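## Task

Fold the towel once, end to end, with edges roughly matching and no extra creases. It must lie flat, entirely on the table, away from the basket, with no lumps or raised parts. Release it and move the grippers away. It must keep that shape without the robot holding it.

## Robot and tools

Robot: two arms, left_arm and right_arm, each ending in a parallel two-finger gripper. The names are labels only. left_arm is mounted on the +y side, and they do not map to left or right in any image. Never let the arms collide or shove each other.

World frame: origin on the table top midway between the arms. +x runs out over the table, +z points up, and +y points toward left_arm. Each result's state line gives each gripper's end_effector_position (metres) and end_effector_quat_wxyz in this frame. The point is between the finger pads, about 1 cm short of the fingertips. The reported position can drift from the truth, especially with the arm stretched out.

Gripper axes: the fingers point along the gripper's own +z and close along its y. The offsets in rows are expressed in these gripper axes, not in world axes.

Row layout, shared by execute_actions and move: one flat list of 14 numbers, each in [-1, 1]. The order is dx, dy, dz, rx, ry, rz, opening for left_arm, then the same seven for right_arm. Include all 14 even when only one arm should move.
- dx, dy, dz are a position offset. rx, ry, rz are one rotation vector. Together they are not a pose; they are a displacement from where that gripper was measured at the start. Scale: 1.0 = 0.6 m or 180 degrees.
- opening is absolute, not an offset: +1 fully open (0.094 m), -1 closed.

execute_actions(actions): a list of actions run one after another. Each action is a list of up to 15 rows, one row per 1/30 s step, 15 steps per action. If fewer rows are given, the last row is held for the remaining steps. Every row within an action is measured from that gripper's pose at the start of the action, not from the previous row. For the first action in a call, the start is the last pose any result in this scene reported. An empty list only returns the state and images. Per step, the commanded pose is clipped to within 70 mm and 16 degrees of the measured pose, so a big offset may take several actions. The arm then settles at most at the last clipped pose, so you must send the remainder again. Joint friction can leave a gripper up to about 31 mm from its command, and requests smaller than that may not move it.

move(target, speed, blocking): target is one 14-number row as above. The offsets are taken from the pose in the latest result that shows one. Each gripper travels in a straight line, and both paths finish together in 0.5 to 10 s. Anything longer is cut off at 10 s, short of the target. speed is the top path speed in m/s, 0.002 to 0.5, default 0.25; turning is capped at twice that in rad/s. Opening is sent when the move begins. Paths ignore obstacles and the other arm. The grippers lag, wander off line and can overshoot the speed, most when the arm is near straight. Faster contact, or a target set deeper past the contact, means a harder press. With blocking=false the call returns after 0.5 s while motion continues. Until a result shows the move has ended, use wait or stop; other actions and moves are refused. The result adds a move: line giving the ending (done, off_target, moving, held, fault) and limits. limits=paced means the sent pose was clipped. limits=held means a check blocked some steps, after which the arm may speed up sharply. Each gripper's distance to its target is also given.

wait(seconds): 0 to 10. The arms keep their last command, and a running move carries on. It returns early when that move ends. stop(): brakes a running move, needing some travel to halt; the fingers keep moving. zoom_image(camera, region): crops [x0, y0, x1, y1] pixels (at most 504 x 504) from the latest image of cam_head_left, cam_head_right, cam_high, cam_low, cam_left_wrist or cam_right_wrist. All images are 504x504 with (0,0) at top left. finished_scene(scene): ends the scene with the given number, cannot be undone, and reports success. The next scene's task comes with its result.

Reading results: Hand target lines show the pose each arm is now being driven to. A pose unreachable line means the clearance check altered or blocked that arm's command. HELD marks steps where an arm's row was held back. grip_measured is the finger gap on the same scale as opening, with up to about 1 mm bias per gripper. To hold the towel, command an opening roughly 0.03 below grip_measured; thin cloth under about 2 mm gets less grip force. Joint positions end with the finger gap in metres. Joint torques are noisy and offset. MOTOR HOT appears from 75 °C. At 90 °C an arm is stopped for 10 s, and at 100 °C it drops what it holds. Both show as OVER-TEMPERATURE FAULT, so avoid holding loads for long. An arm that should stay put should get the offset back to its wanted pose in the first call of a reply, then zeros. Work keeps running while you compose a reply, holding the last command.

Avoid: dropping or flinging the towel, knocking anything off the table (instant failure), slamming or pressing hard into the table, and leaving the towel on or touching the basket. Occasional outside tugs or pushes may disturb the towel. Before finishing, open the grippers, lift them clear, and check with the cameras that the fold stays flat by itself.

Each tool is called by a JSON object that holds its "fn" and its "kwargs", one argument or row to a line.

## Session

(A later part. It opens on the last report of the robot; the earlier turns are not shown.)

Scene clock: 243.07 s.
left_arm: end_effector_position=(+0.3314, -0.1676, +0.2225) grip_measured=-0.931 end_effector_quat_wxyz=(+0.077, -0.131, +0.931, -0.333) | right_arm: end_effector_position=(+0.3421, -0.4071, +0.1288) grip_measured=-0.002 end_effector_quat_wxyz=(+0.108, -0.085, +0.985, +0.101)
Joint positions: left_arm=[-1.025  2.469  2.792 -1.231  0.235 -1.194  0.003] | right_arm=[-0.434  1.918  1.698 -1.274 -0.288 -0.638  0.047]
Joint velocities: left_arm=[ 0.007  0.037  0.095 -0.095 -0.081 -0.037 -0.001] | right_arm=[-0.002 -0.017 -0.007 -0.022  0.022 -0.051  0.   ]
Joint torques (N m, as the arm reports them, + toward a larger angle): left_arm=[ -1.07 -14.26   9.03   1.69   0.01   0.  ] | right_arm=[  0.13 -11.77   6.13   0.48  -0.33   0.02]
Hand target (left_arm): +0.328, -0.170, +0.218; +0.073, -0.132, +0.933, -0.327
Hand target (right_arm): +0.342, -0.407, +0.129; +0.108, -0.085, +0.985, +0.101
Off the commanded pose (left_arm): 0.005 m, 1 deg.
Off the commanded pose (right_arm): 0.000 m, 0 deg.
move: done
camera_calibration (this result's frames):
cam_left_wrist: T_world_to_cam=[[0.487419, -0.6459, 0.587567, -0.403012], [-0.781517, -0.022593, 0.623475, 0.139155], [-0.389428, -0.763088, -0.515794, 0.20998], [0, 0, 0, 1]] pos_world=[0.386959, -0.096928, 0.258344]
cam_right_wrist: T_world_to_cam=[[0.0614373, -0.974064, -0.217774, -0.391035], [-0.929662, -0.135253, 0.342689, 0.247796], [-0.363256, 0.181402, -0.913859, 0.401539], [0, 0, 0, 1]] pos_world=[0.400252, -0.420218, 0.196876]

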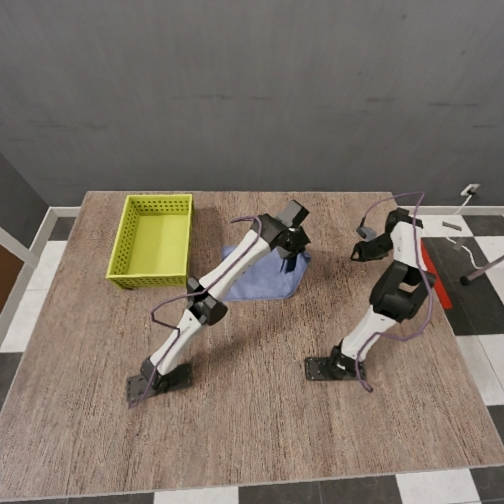

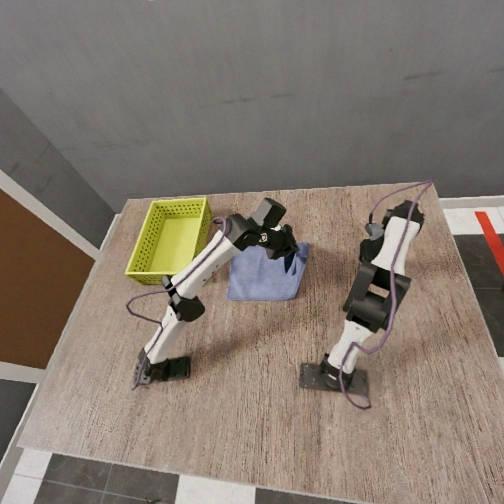

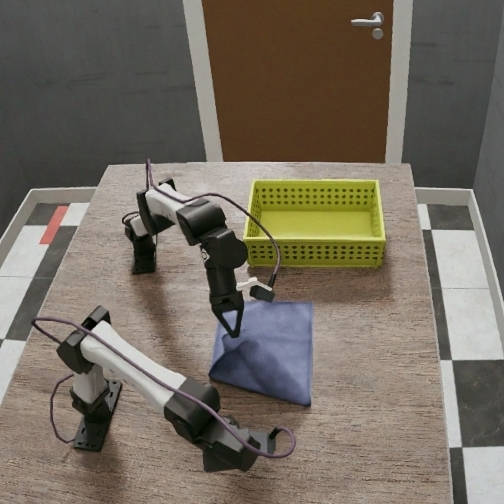

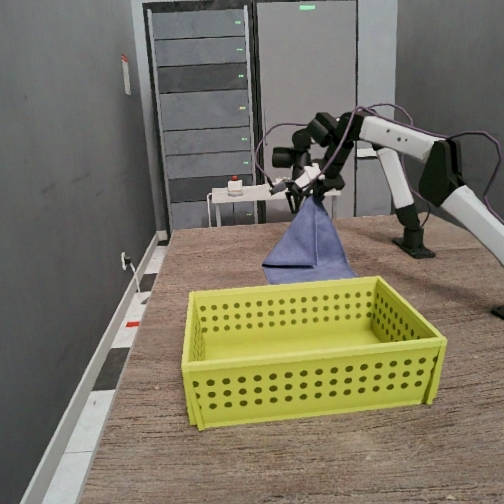

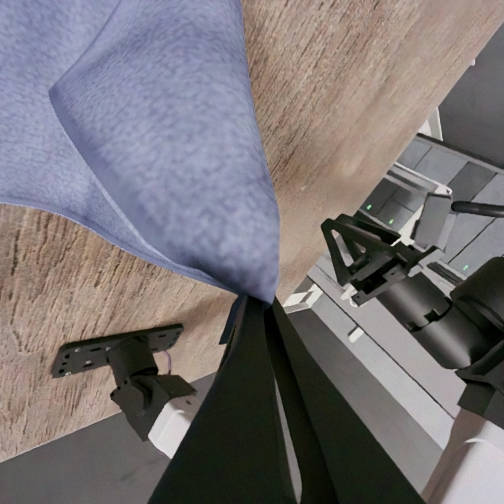

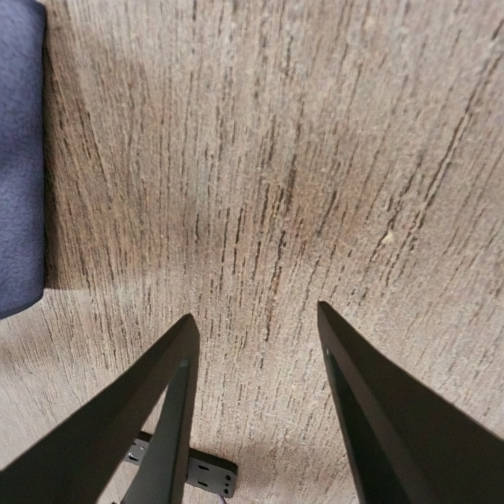

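{"fn": "move", "kwargs": {
  "target": [-0.012,0.458,0,0,0,0,-1, 0,0,0,0,0,0,0],
  "speed": 0.08
}}

{"fn": "zoom_image", "kwargs": {
  "camera": "cam_high",
  "region": [130,200,390,440]
}}

Scene clock: 254.93 s.
left_arm: end_effector_position=(+0.2862, +0.0334, +0.0536) grip_measured=-0.931 end_effector_quat_wxyz=(+0.077, -0.130, +0.931, -0.333) | right_arm: end_effector_position=(+0.3421, -0.4071, +0.1288) grip_measured=-0.002 end_effector_quat_wxyz=(+0.108, -0.085, +0.985, +0.101)
Joint positions: left_arm=[-0.705  1.738  0.973 -0.232  0.421 -0.917  0.003] | right_arm=[-0.434  1.918  1.698 -1.274 -0.288 -0.638  0.047]
Joint velocities: left_arm=[-0.007 -0.012 -0.012  0.007  0.022  0.007 -0.001] | right_arm=[-0.007 -0.007 -0.027 -0.007  0.037  0.081 -0.   ]
Joint torques (N m, as the arm reports them, + toward a larger angle): left_arm=[  0.57 -10.38   5.57   1.81   0.25   0.22] | right_arm=[  0.22 -11.73   6.08   0.48  -0.32   0.01]
Hand target (left_arm): +0.284, +0.039, +0.051; +0.079, -0.131, +0.930, -0.334
Hand target (right_arm): +0.342, -0.407, +0.129; +0.108, -0.085, +0.985, +0.101
Off the commanded pose (left_arm): 0.009 m, 0 deg.
Off the commanded pose (right_arm): 0.000 m, 0 deg.
move: done
camera_calibration (this result's frames):
cam_left_wrist: T_world_to_cam=[[0.486063, -0.646011, 0.588568, -0.151671], [-0.782754, -0.0223201, 0.621931, 0.214139], [-0.388637, -0.763002, -0.516517, 0.258442], [0, 0, 0, 1]] pos_world=[0.34178, 0.10399, 0.0895788]
cam_right_wrist: T_world_to_cam=[[0.0614373, -0.974064, -0.217774, -0.391035], [-0.929662, -0.135253, 0.342689, 0.247796], [-0.363256, 0.181402, -0.913859, 0.401539], [0, 0, 0, 1]] pos_world=[0.400252, -0.420218, 0.196876]

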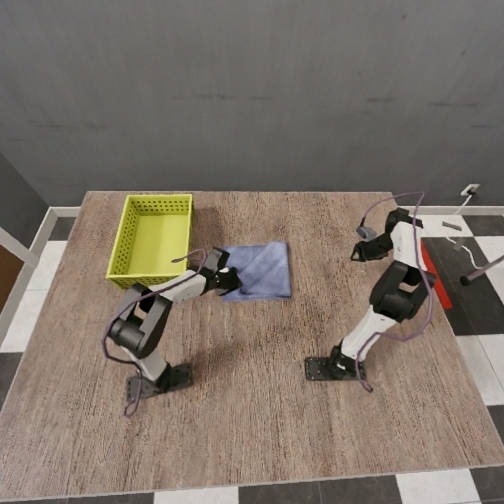

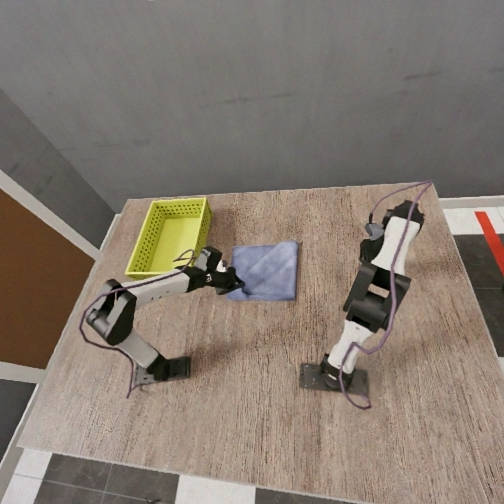

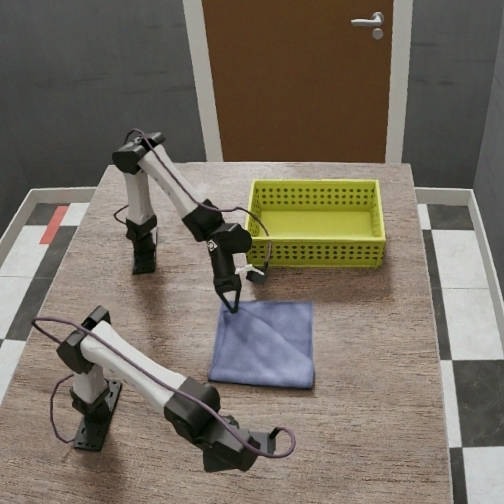

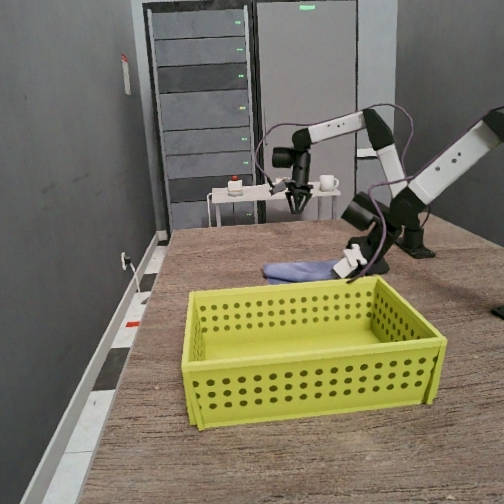

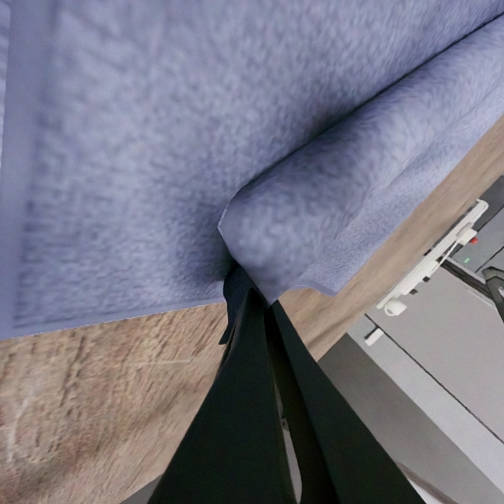

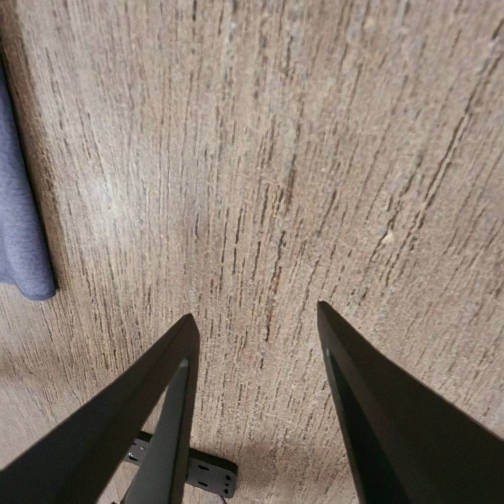

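Region (130, 200, 390, 440) of cam_high's 504x504 image, scaled by 1.938, with more detail than that image has; it fills the top 465 rows of this view, and the rest is white.

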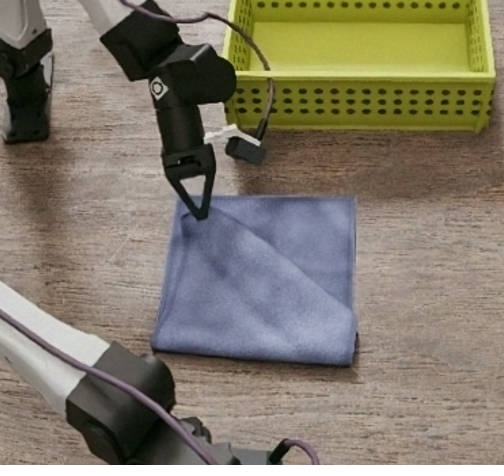

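{"fn": "move", "kwargs": {
  "target": [0.03,-0.46,-0.03,0,0,0,-1, 0,0,0,0,0,0,0],
  "speed": 0.15
}}

{"fn": "zoom_image", "kwargs": {
  "camera": "cam_low",
  "region": [230,150,410,300]
}}

{"fn": "zoom_image", "kwargs": {
  "camera": "cam_high",
  "region": [130,200,390,440]
}}

Scene clock: 263.17 s.
left_arm: end_effector_position=(+0.3223, -0.1645, +0.2423) grip_measured=-0.931 end_effector_quat_wxyz=(+0.080, -0.130, +0.928, -0.341) | right_arm: end_effector_position=(+0.3421, -0.4071, +0.1288) grip_measured=-0.002 end_effector_quat_wxyz=(+0.108, -0.085, +0.985, +0.101)
Joint positions: left_arm=[-1.034  2.446  2.826 -1.268  0.232 -1.203  0.003] | right_arm=[-0.434  1.918  1.698 -1.274 -0.288 -0.638  0.047]
Joint velocities: left_arm=[ 0.002  0.037  0.09  -0.037 -0.022  0.007 -0.001] | right_arm=[-0.002  0.017 -0.002 -0.051 -0.007  0.007  0.   ]
Joint torques (N m, as the arm reports them, + toward a larger angle): left_arm=[ -1.09 -13.9    8.93   1.72   0.02   0.01] | right_arm=[  0.17 -11.76   6.07   0.49  -0.32   0.  ]
Hand target (left_arm): +0.319, -0.167, +0.238; +0.077, -0.131, +0.930, -0.335
Hand target (right_arm): +0.342, -0.407, +0.129; +0.108, -0.085, +0.985, +0.101
Off the commanded pose (left_arm): 0.005 m, 1 deg.
Off the commanded pose (right_arm): 0.000 m, 0 deg.
move: done
camera_calibration (this result's frames):
cam_left_wrist: T_world_to_cam=[[0.481639, -0.636421, 0.602488, -0.408418], [-0.787846, -0.0133395, 0.615727, 0.125209], [-0.383825, -0.771227, -0.507827, 0.213913], [0, 0, 0, 1]] pos_world=[0.37746, -0.0932801, 0.277603]
cam_right_wrist: T_world_to_cam=[[0.0614373, -0.974064, -0.217774, -0.391035], [-0.929662, -0.135253, 0.342689, 0.247796], [-0.363256, 0.181402, -0.913859, 0.401539], [0, 0, 0, 1]] pos_world=[0.400252, -0.420218, 0.196876]

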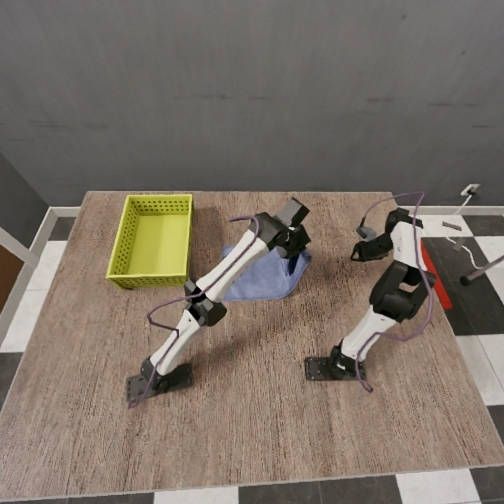

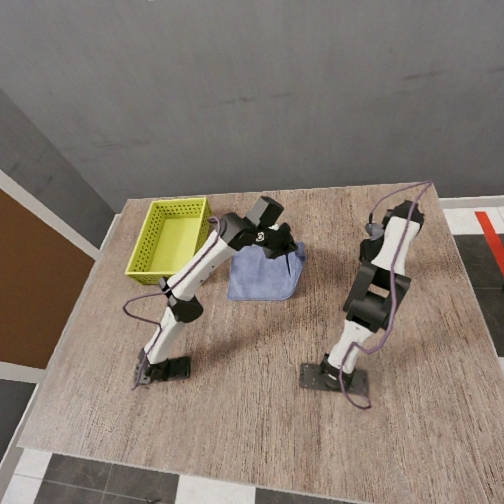

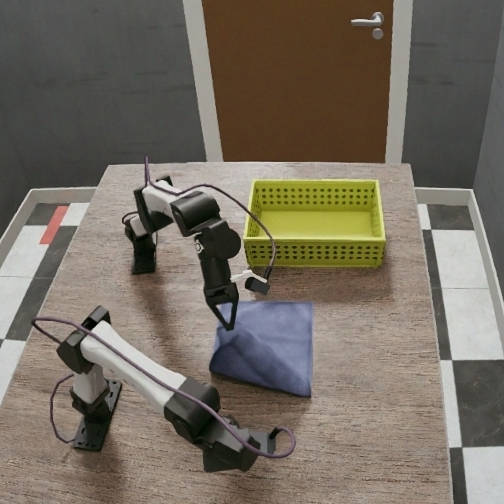

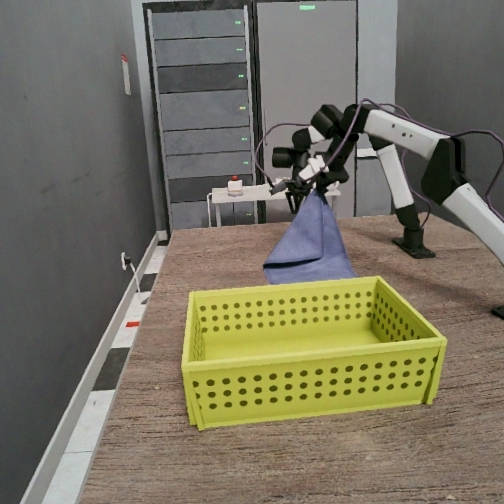

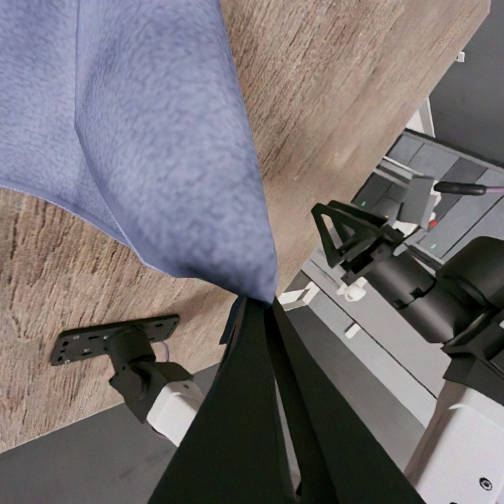

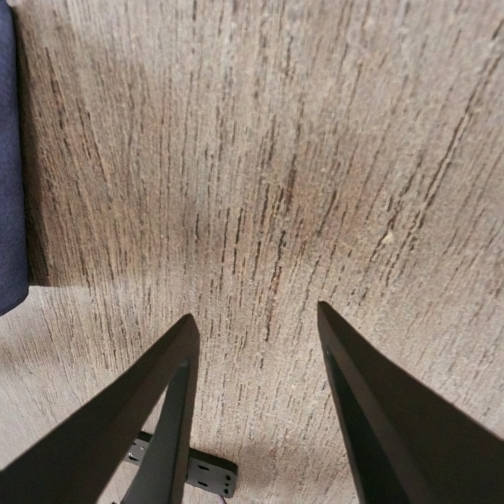

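Region (230, 150, 410, 300) of cam_low's 504x504 image, scaled by 2.800, with more detail than that image has.

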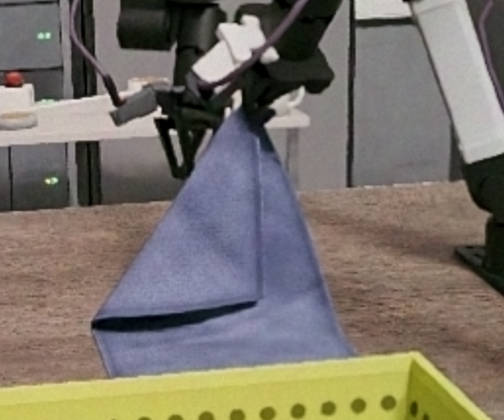

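Region (130, 200, 390, 440) of cam_high's 504x504 image, scaled by 1.938, with more detail than that image has; it fills the top 465 rows of this view, and the rest is white.

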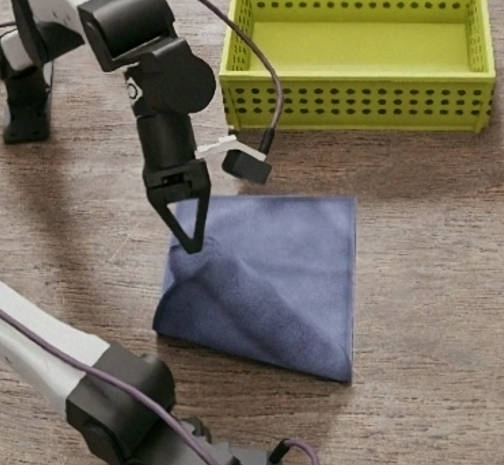

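{"fn": "move", "kwargs": {
  "target": [0,0,0,0,0,0,-1, 0.193,0.18,-0.083,0.0875,-0.317,0.008,0.2]
}}

Scene clock: 274.00 s.
left_arm: end_effector_position=(+0.3212, -0.1633, +0.2405) grip_measured=-0.931 end_effector_quat_wxyz=(+0.078, -0.131, +0.929, -0.337) | right_arm: end_effector_position=(+0.1997, -0.3289, +0.1721) grip_measured=+0.198 end_effector_quat_wxyz=(+0.564, -0.006, +0.825, +0.002)
Joint positions: left_arm=[-1.034  2.449  2.831 -1.28   0.232 -1.203  0.003] | right_arm=[-0.716  0.344  0.374 -0.527 -0.705 -0.34   0.056]
Joint velocities: left_arm=[-0.002  0.007 -0.007  0.051 -0.051  0.022  0.   ] | right_arm=[-0.002 -0.022  0.007  0.037 -0.022  0.007 -0.001]
Joint torques (N m, as the arm reports them, + toward a larger angle): left_arm=[ -0.41 -15.39   7.25   1.89   0.09   0.08] | right_arm=[-0.79 -0.56  5.66  1.93 -0.38  0.06]
Hand target (left_arm): +0.322, -0.164, +0.242; +0.080, -0.130, +0.928, -0.341
Hand target (right_arm): +0.199, -0.330, +0.171; +0.572, -0.003, +0.821, -0.000
Off the commanded pose (left_arm): 0.002 m, 1 deg.
Off the commanded pose (right_arm): 0.003 m, 1 deg.
move: done
camera_calibration (this result's frames):
cam_left_wrist: T_world_to_cam=[[0.485592, -0.64085, 0.594568, -0.406168], [-0.783764, -0.0179152, 0.6208, 0.122157], [-0.387188, -0.767457, -0.510975, 0.216009], [0, 0, 0, 1]] pos_world=[0.37661, -0.0923272, 0.276035]
cam_right_wrist: T_world_to_cam=[[-0.0292919, -0.991835, -0.124122, -0.300531], [-0.806658, 0.0967869, -0.583039, 0.322226], [0.590292, 0.0830458, -0.802906, 0.133395], [0, 0, 0, 1]] pos_world=[0.172381, -0.340342, 0.257672]

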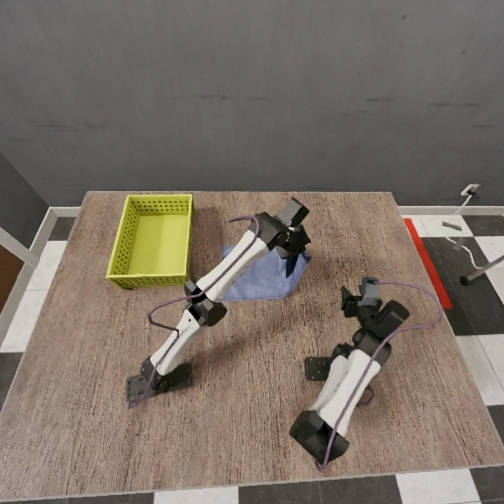

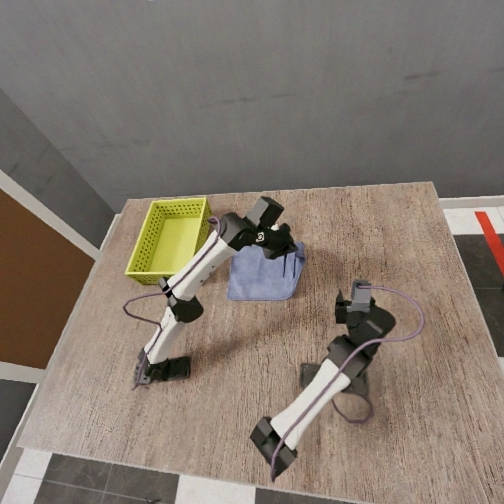

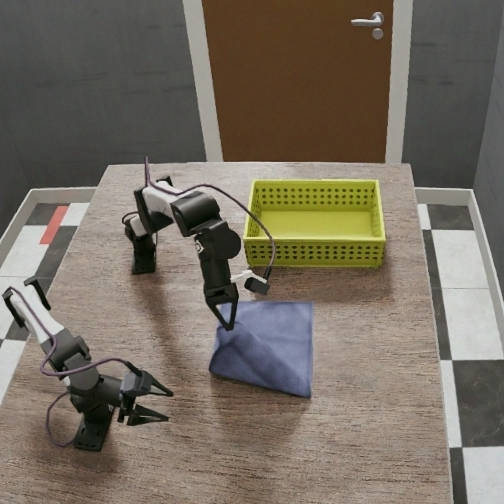

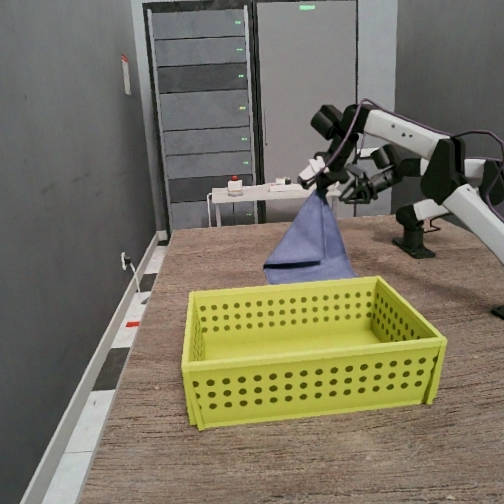

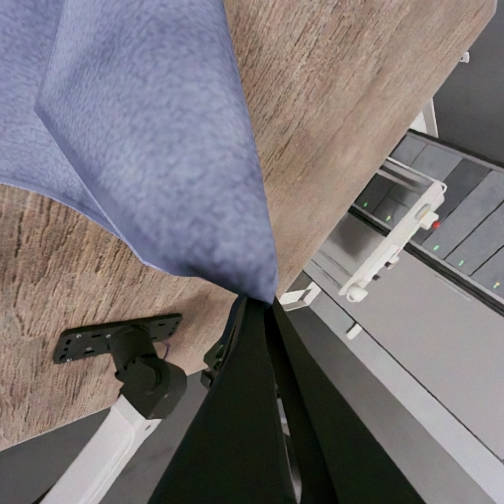

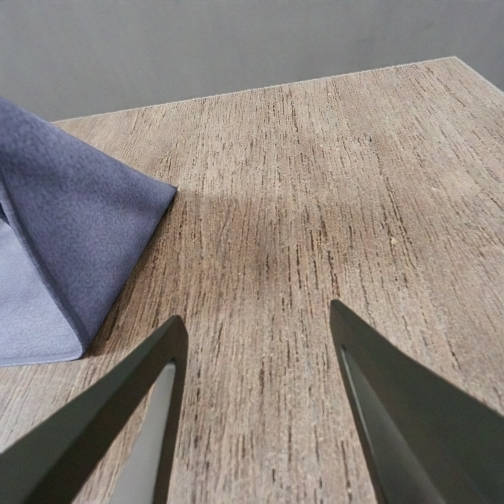

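{"fn": "move", "kwargs": {
  "target": [0,0,0,0,0,0,-1, -0.155,-0.2,-0.06,0,0,0,0.2]
}}

{"fn": "move", "kwargs": {
  "target": [0.173,-0.017,0.363,0.1,0,0,-1, 0,0,0,0,0,0,0.2],
  "speed": 0.1
}}

Scene clock: 283.47 s.
left_arm: end_effector_position=(+0.3212, -0.1633, +0.2405) grip_measured=-0.931 end_effector_quat_wxyz=(+0.078, -0.131, +0.929, -0.337) | right_arm: end_effector_position=(+0.2023, -0.4443, +0.2664) grip_measured=+0.198 end_effector_quat_wxyz=(+0.561, -0.006, +0.828, +0.001)
Joint positions: left_arm=[-1.034  2.449  2.831 -1.28   0.232 -1.203  0.003] | right_arm=[-1.184  1.035  0.98  -0.825 -1.07  -0.819  0.056]
Joint velocities: left_arm=[-0.002 -0.007  0.022  0.007 -0.007 -0.022 -0.001] | right_arm=[ 0.012 -0.002 -0.012 -0.007  0.022 -0.066  0.001]
Joint torques (N m, as the arm reports them, + toward a larger angle): left_arm=[ -0.4  -15.38   7.17   1.8    0.09   0.08] | right_arm=[-0.71 -0.97  8.49  1.2  -0.59 -0.07]
Hand target (left_arm): +0.321, -0.163, +0.241; +0.078, -0.131, +0.929, -0.337
Hand target (right_arm): +0.202, -0.449, +0.271; +0.563, -0.006, +0.826, +0.000
Off the commanded pose (left_arm): 0.000 m, 0 deg.
Off the commanded pose (right_arm): 0.007 m, 0 deg.
move: done
camera_calibration (this result's frames):
cam_left_wrist: T_world_to_cam=[[0.485592, -0.64085, 0.594568, -0.406168], [-0.783764, -0.0179152, 0.6208, 0.122157], [-0.387188, -0.767457, -0.510975, 0.216009], [0, 0, 0, 1]] pos_world=[0.37661, -0.0923272, 0.276035]
cam_right_wrist: T_world_to_cam=[[-0.0318419, -0.992044, -0.121801, -0.403387], [-0.810797, 0.096898, -0.577251, 0.389825], [0.584461, 0.080375, -0.807431, 0.218371], [0, 0, 0, 1]] pos_world=[0.175595, -0.455502, 0.352214]

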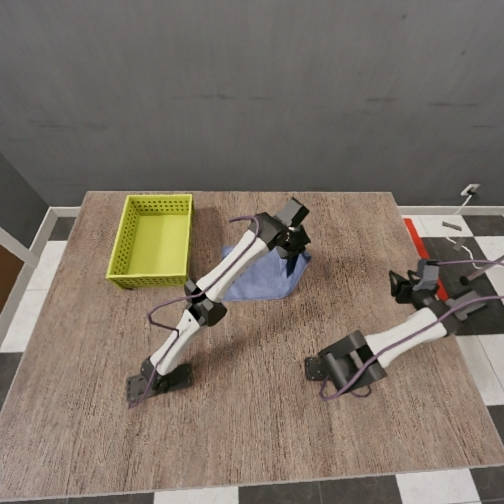

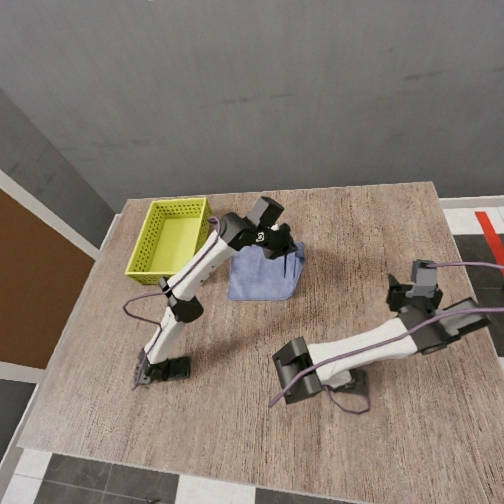

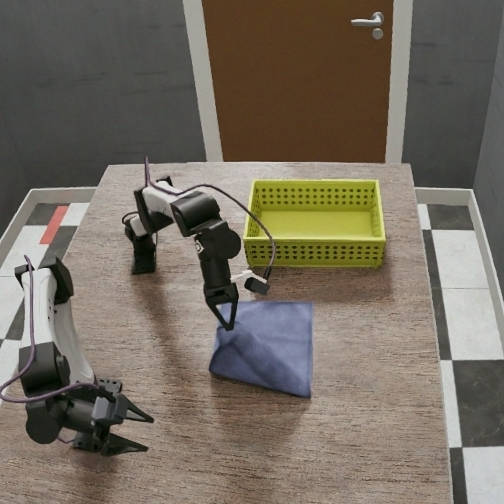

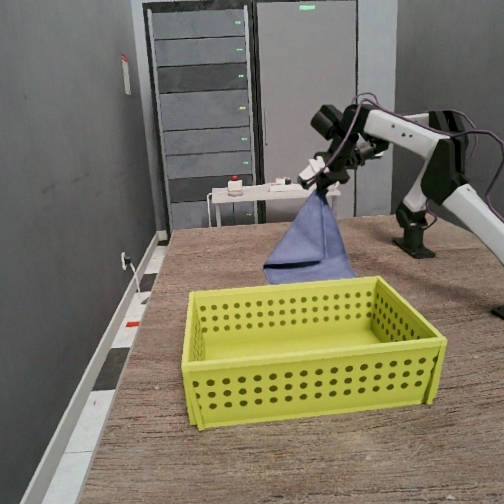

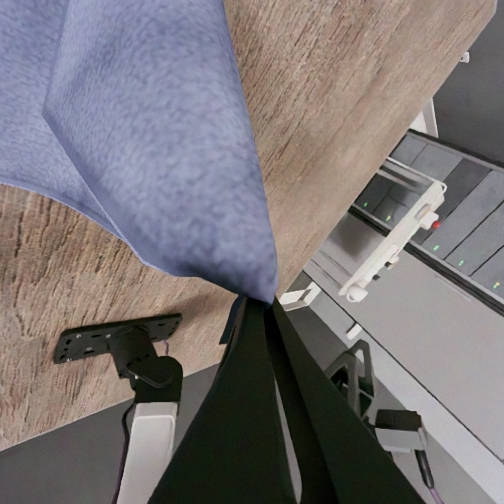

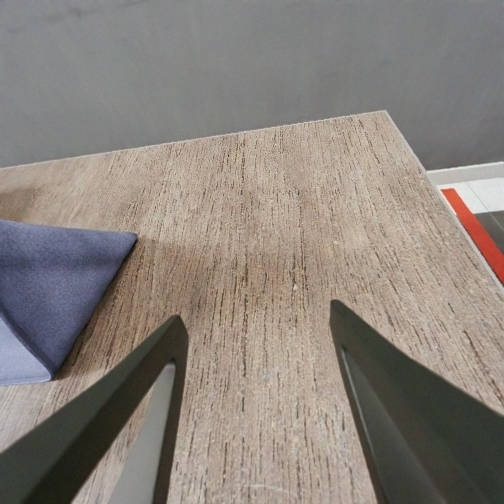

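Scene clock: 286.47 s.
left_arm: end_effector_position=(+0.2790, -0.3233, +0.0649) grip_measured=-0.931 end_effector_quat_wxyz=(+0.096, -0.118, +0.873, -0.464) | right_arm: end_effector_position=(+0.2023, -0.4443, +0.2664) grip_measured=+0.198 end_effector_quat_wxyz=(+0.561, -0.006, +0.828, +0.001)
Joint positions: left_arm=[-1.259  2.578  2.122 -0.134  0.138 -1.41   0.003] | right_arm=[-1.184  1.035  0.98  -0.825 -1.07  -0.82   0.056]
Joint velocities: left_arm=[-0.012 -0.002 -0.002 -0.007 -0.051 -0.007 -0.001] | right_arm=[ 0.002 -0.012  0.012 -0.037  0.022 -0.007 -0.001]
Joint torques (N m, as the arm reports them, + toward a larger angle): left_arm=[ -1.1  -16.89  11.19   2.24  -0.01   0.  ] | right_arm=[ 0.18 -2.92  6.63  1.28 -0.51  0.01]
Hand target (left_arm): +0.277, -0.332, +0.074; +0.099, -0.116, +0.866, -0.477
Hand target (right_arm): +0.202, -0.444, +0.266; +0.561, -0.006, +0.828, +0.001
Off the commanded pose (left_arm): 0.015 m, 2 deg.
Off the commanded pose (right_arm): 0.000 m, 0 deg.
move: off_target (left_arm)
camera_calibration (this result's frames):
cam_left_wrist: T_world_to_cam=[[0.417812, -0.462218, 0.782168, -0.319314], [-0.831592, 0.152165, 0.534135, 0.269249], [-0.365905, -0.873613, -0.3208, -0.0654522], [0, 0, 0, 1]] pos_world=[0.333369, -0.245743, 0.0849448]
cam_right_wrist: T_world_to_cam=[[-0.0317016, -0.992091, -0.121449, -0.40353], [-0.810809, 0.0965791, -0.577288, 0.389696], [0.584452, 0.0801713, -0.807458, 0.21829], [0, 0, 0, 1]] pos_world=[0.175596, -0.455475, 0.352218]

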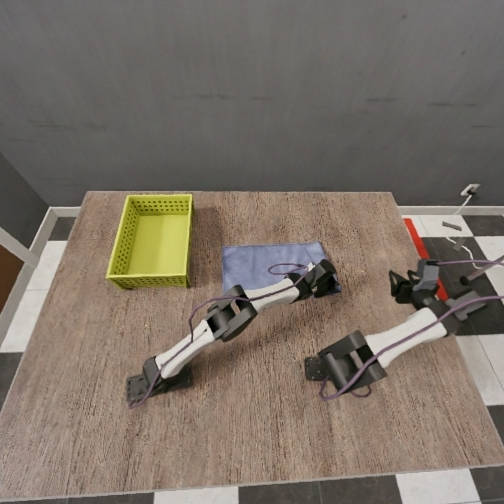

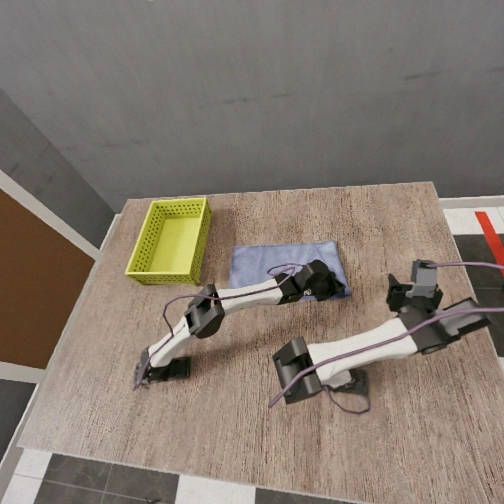

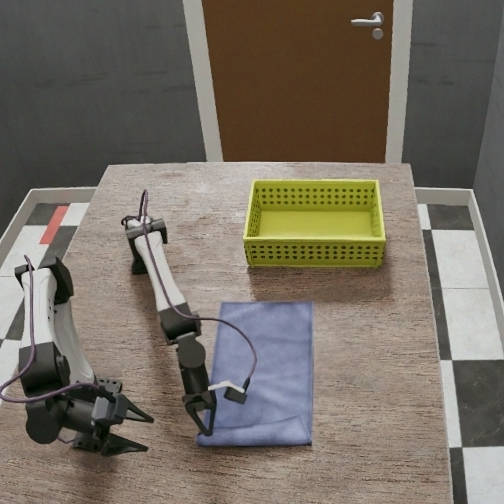

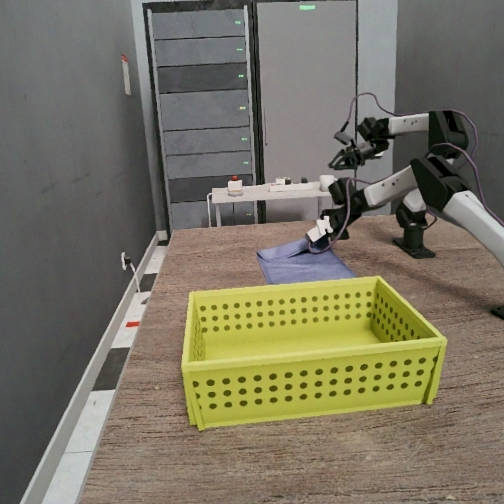

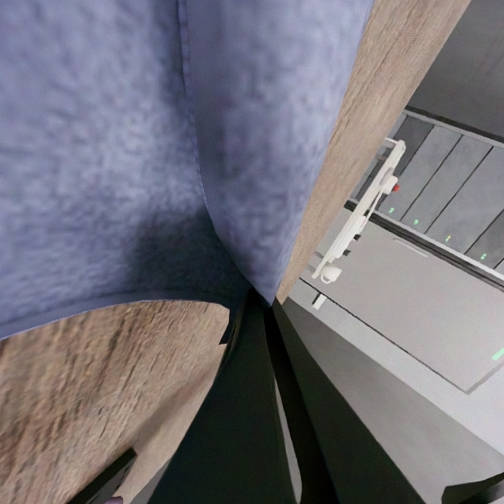

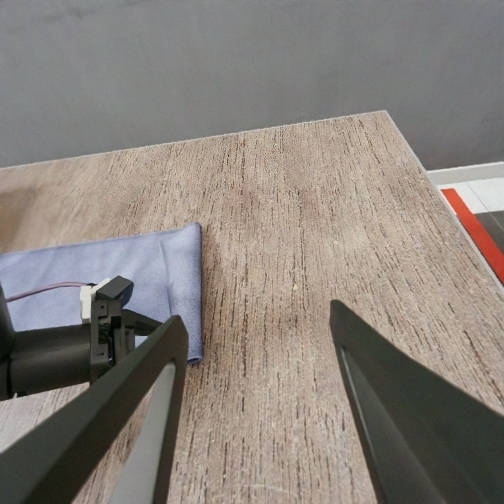

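{"fn": "move", "kwargs": {
  "target": [0,0,0.04,0,0,0,-0.3, 0,0,0,0,0,0,0.2],
  "speed": 0.05
}}

{"fn": "move", "kwargs": {
  "target": [0,-0.2,-0.1,0,0,0,-0.3, 0,0,0,0,0,0,0.2],
  "speed": 0.1
}}

Scene clock: 289.87 s.
left_arm: end_effector_position=(+0.2881, -0.3396, +0.0574) grip_measured=-0.302 end_effector_quat_wxyz=(+0.098, -0.117, +0.869, -0.470) | right_arm: end_effector_position=(+0.2023, -0.4443, +0.2664) grip_measured=+0.198 end_effector_quat_wxyz=(+0.561, -0.006, +0.828, +0.001)
Joint positions: left_arm=[-1.259  2.686  2.29  -0.179  0.138 -1.41   0.033] | right_arm=[-1.184  1.035  0.98  -0.825 -1.07  -0.82   0.056]
Joint velocities: left_arm=[-0.002 -0.012  0.017 -0.007  0.022  0.051  0.001] | right_arm=[ 0.022  0.002 -0.002  0.022  0.007  0.007 -0.   ]
Joint torques (N m, as the arm reports them, + toward a larger angle): left_arm=[ -0.8  -16.62  10.67   2.09   0.     0.06] | right_arm=[ 0.18 -2.96  6.69  1.28 -0.52  0.02]
Hand target (left_arm): +0.286, -0.341, +0.051; +0.096, -0.118, +0.872, -0.464
Hand target (right_arm): +0.202, -0.444, +0.266; +0.561, -0.006, +0.828, +0.001
Off the commanded pose (left_arm): 0.007 m, 1 deg.
Off the commanded pose (right_arm): 0.000 m, 0 deg.
move: done
camera_calibration (this result's frames):
cam_left_wrist: T_world_to_cam=[[0.412641, -0.452064, 0.790801, -0.320315], [-0.835176, 0.158781, 0.526563, 0.286972], [-0.363604, -0.87774, -0.312033, -0.0814266], [0, 0, 0, 1]] pos_world=[0.34224, -0.26184, 0.0767886]
cam_right_wrist: T_world_to_cam=[[-0.0317016, -0.992091, -0.121449, -0.40353], [-0.810809, 0.0965791, -0.577288, 0.389696], [0.584452, 0.0801713, -0.807458, 0.21829], [0, 0, 0, 1]] pos_world=[0.175596, -0.455475, 0.352218]

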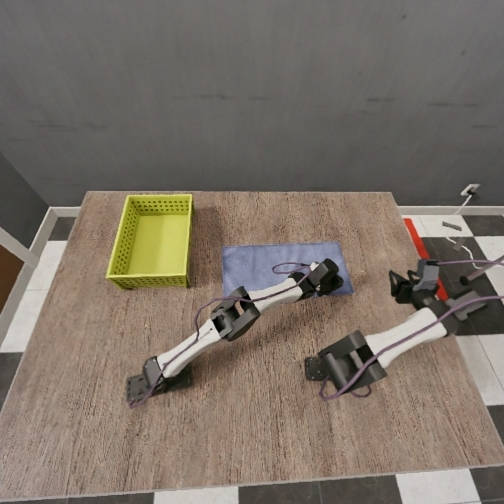

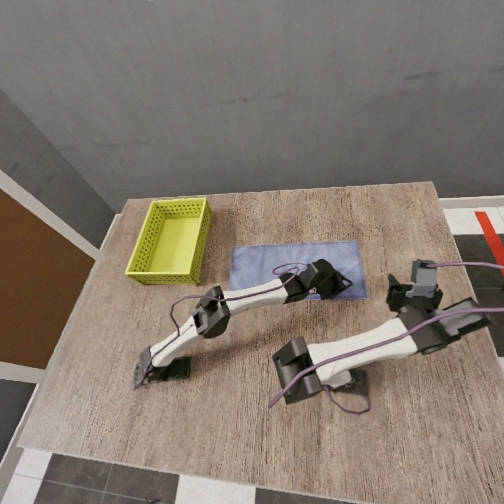

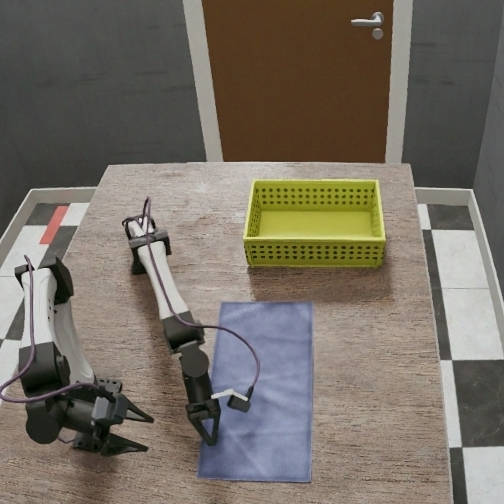

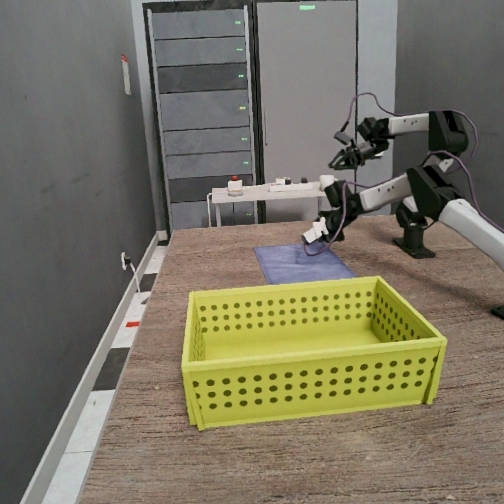

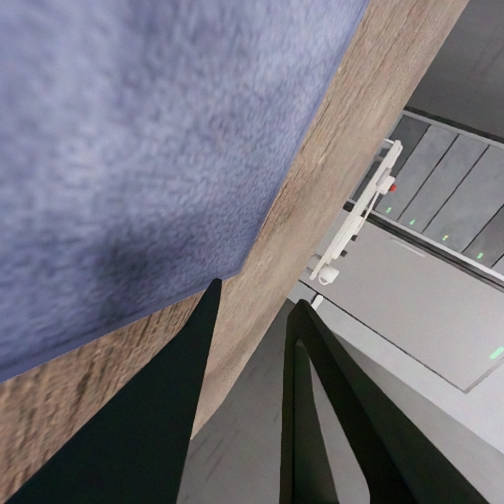

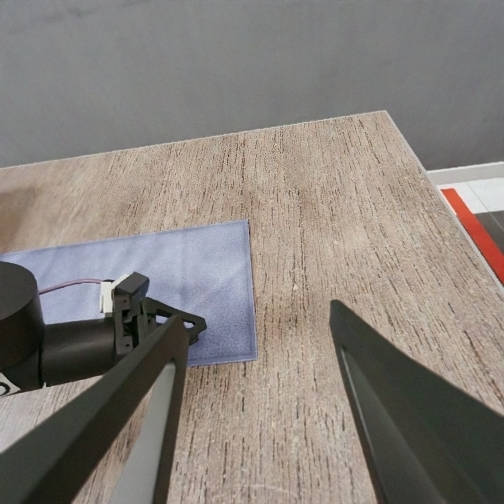

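Scene clock: 291.60 s.
left_arm: end_effector_position=(+0.2909, -0.3516, +0.1802) grip_measured=-0.302 end_effector_quat_wxyz=(+0.116, -0.117, +0.843, -0.513) | right_arm: end_effector_position=(+0.2023, -0.4443, +0.2664) grip_measured=+0.198 end_effector_quat_wxyz=(+0.561, -0.006, +0.828, +0.001)
Joint positions: left_arm=[-1.268  2.772  2.861 -0.557  0.121 -1.426  0.033] | right_arm=[-1.184  1.035  0.98  -0.825 -1.07  -0.82   0.056]
Joint velocities: left_arm=[ 0.002 -0.022  0.017  0.022  0.007  0.022 -0.   ] | right_arm=[ 0.017 -0.012 -0.012  0.081  0.022  0.007  0.   ]
Joint torques (N m, as the arm reports them, + toward a larger angle): left_arm=[ -1.4  -18.77  10.15   2.32  -0.04   0.04] | right_arm=[ 0.16 -2.98  6.68  1.29 -0.52  0.  ]
Hand target (left_arm): +0.285, -0.355, +0.190; +0.116, -0.116, +0.838, -0.520
Hand target (right_arm): +0.202, -0.444, +0.266; +0.561, -0.006, +0.828, +0.001
Off the commanded pose (left_arm): 0.013 m, 6 deg.
Off the commanded pose (right_arm): 0.000 m, 0 deg.
elbow stopped short (left arm): the move would have taken joint 3 (elbow) straighter than the controller allows; a more bent joint 3 avoids this.
move: off_target (left_arm)
camera_calibration (this result's frames):
cam_left_wrist: T_world_to_cam=[[0.380234, -0.368236, 0.848424, -0.395541], [-0.861065, 0.193921, 0.470066, 0.256635], [-0.337622, -0.909284, -0.24334, -0.0836043], [0, 0, 0, 1]] pos_world=[0.343151, -0.27144, 0.194607]
cam_right_wrist: T_world_to_cam=[[-0.0317016, -0.992091, -0.121449, -0.40353], [-0.810809, 0.0965791, -0.577288, 0.389696], [0.584452, 0.0801713, -0.807458, 0.21829], [0, 0, 0, 1]] pos_world=[0.175596, -0.455475, 0.352218]

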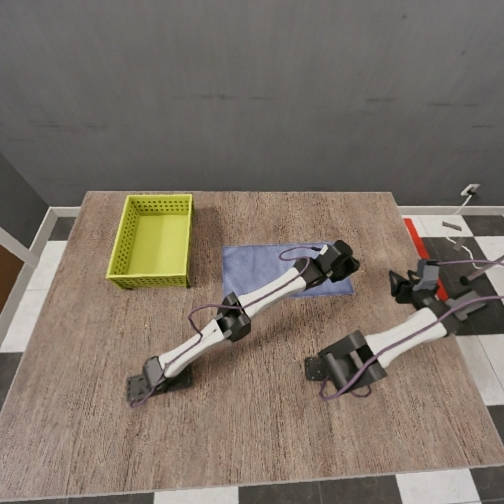

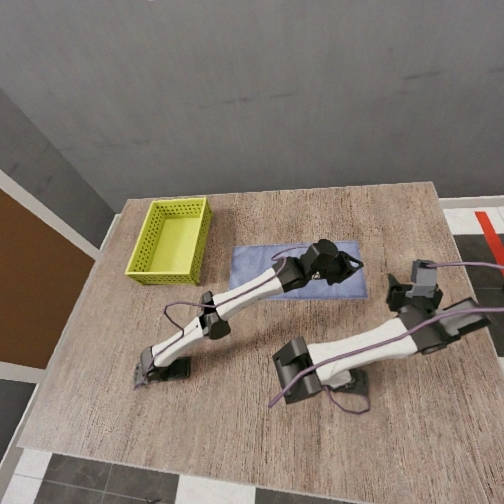

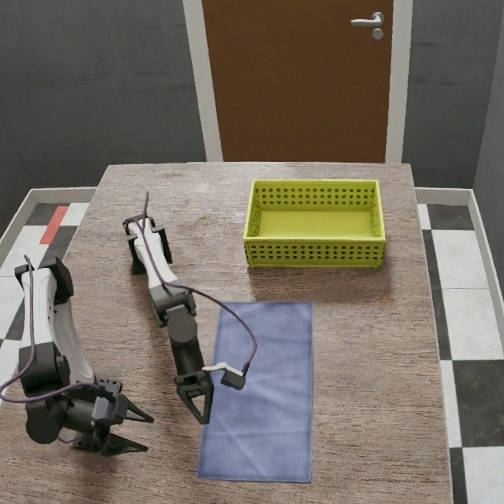

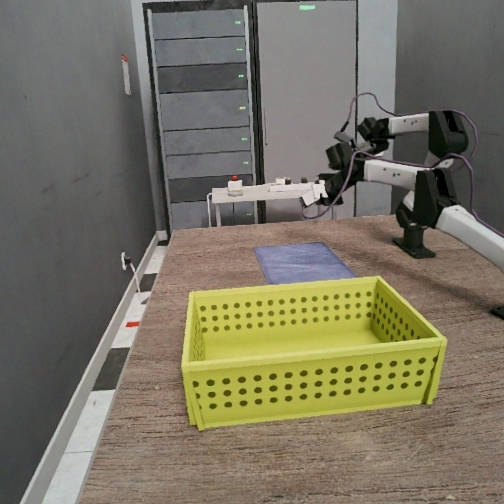

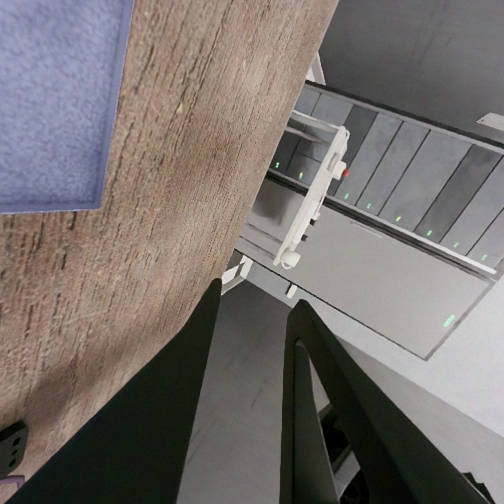

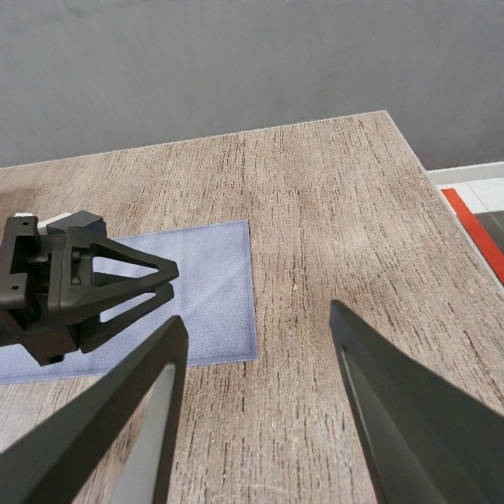

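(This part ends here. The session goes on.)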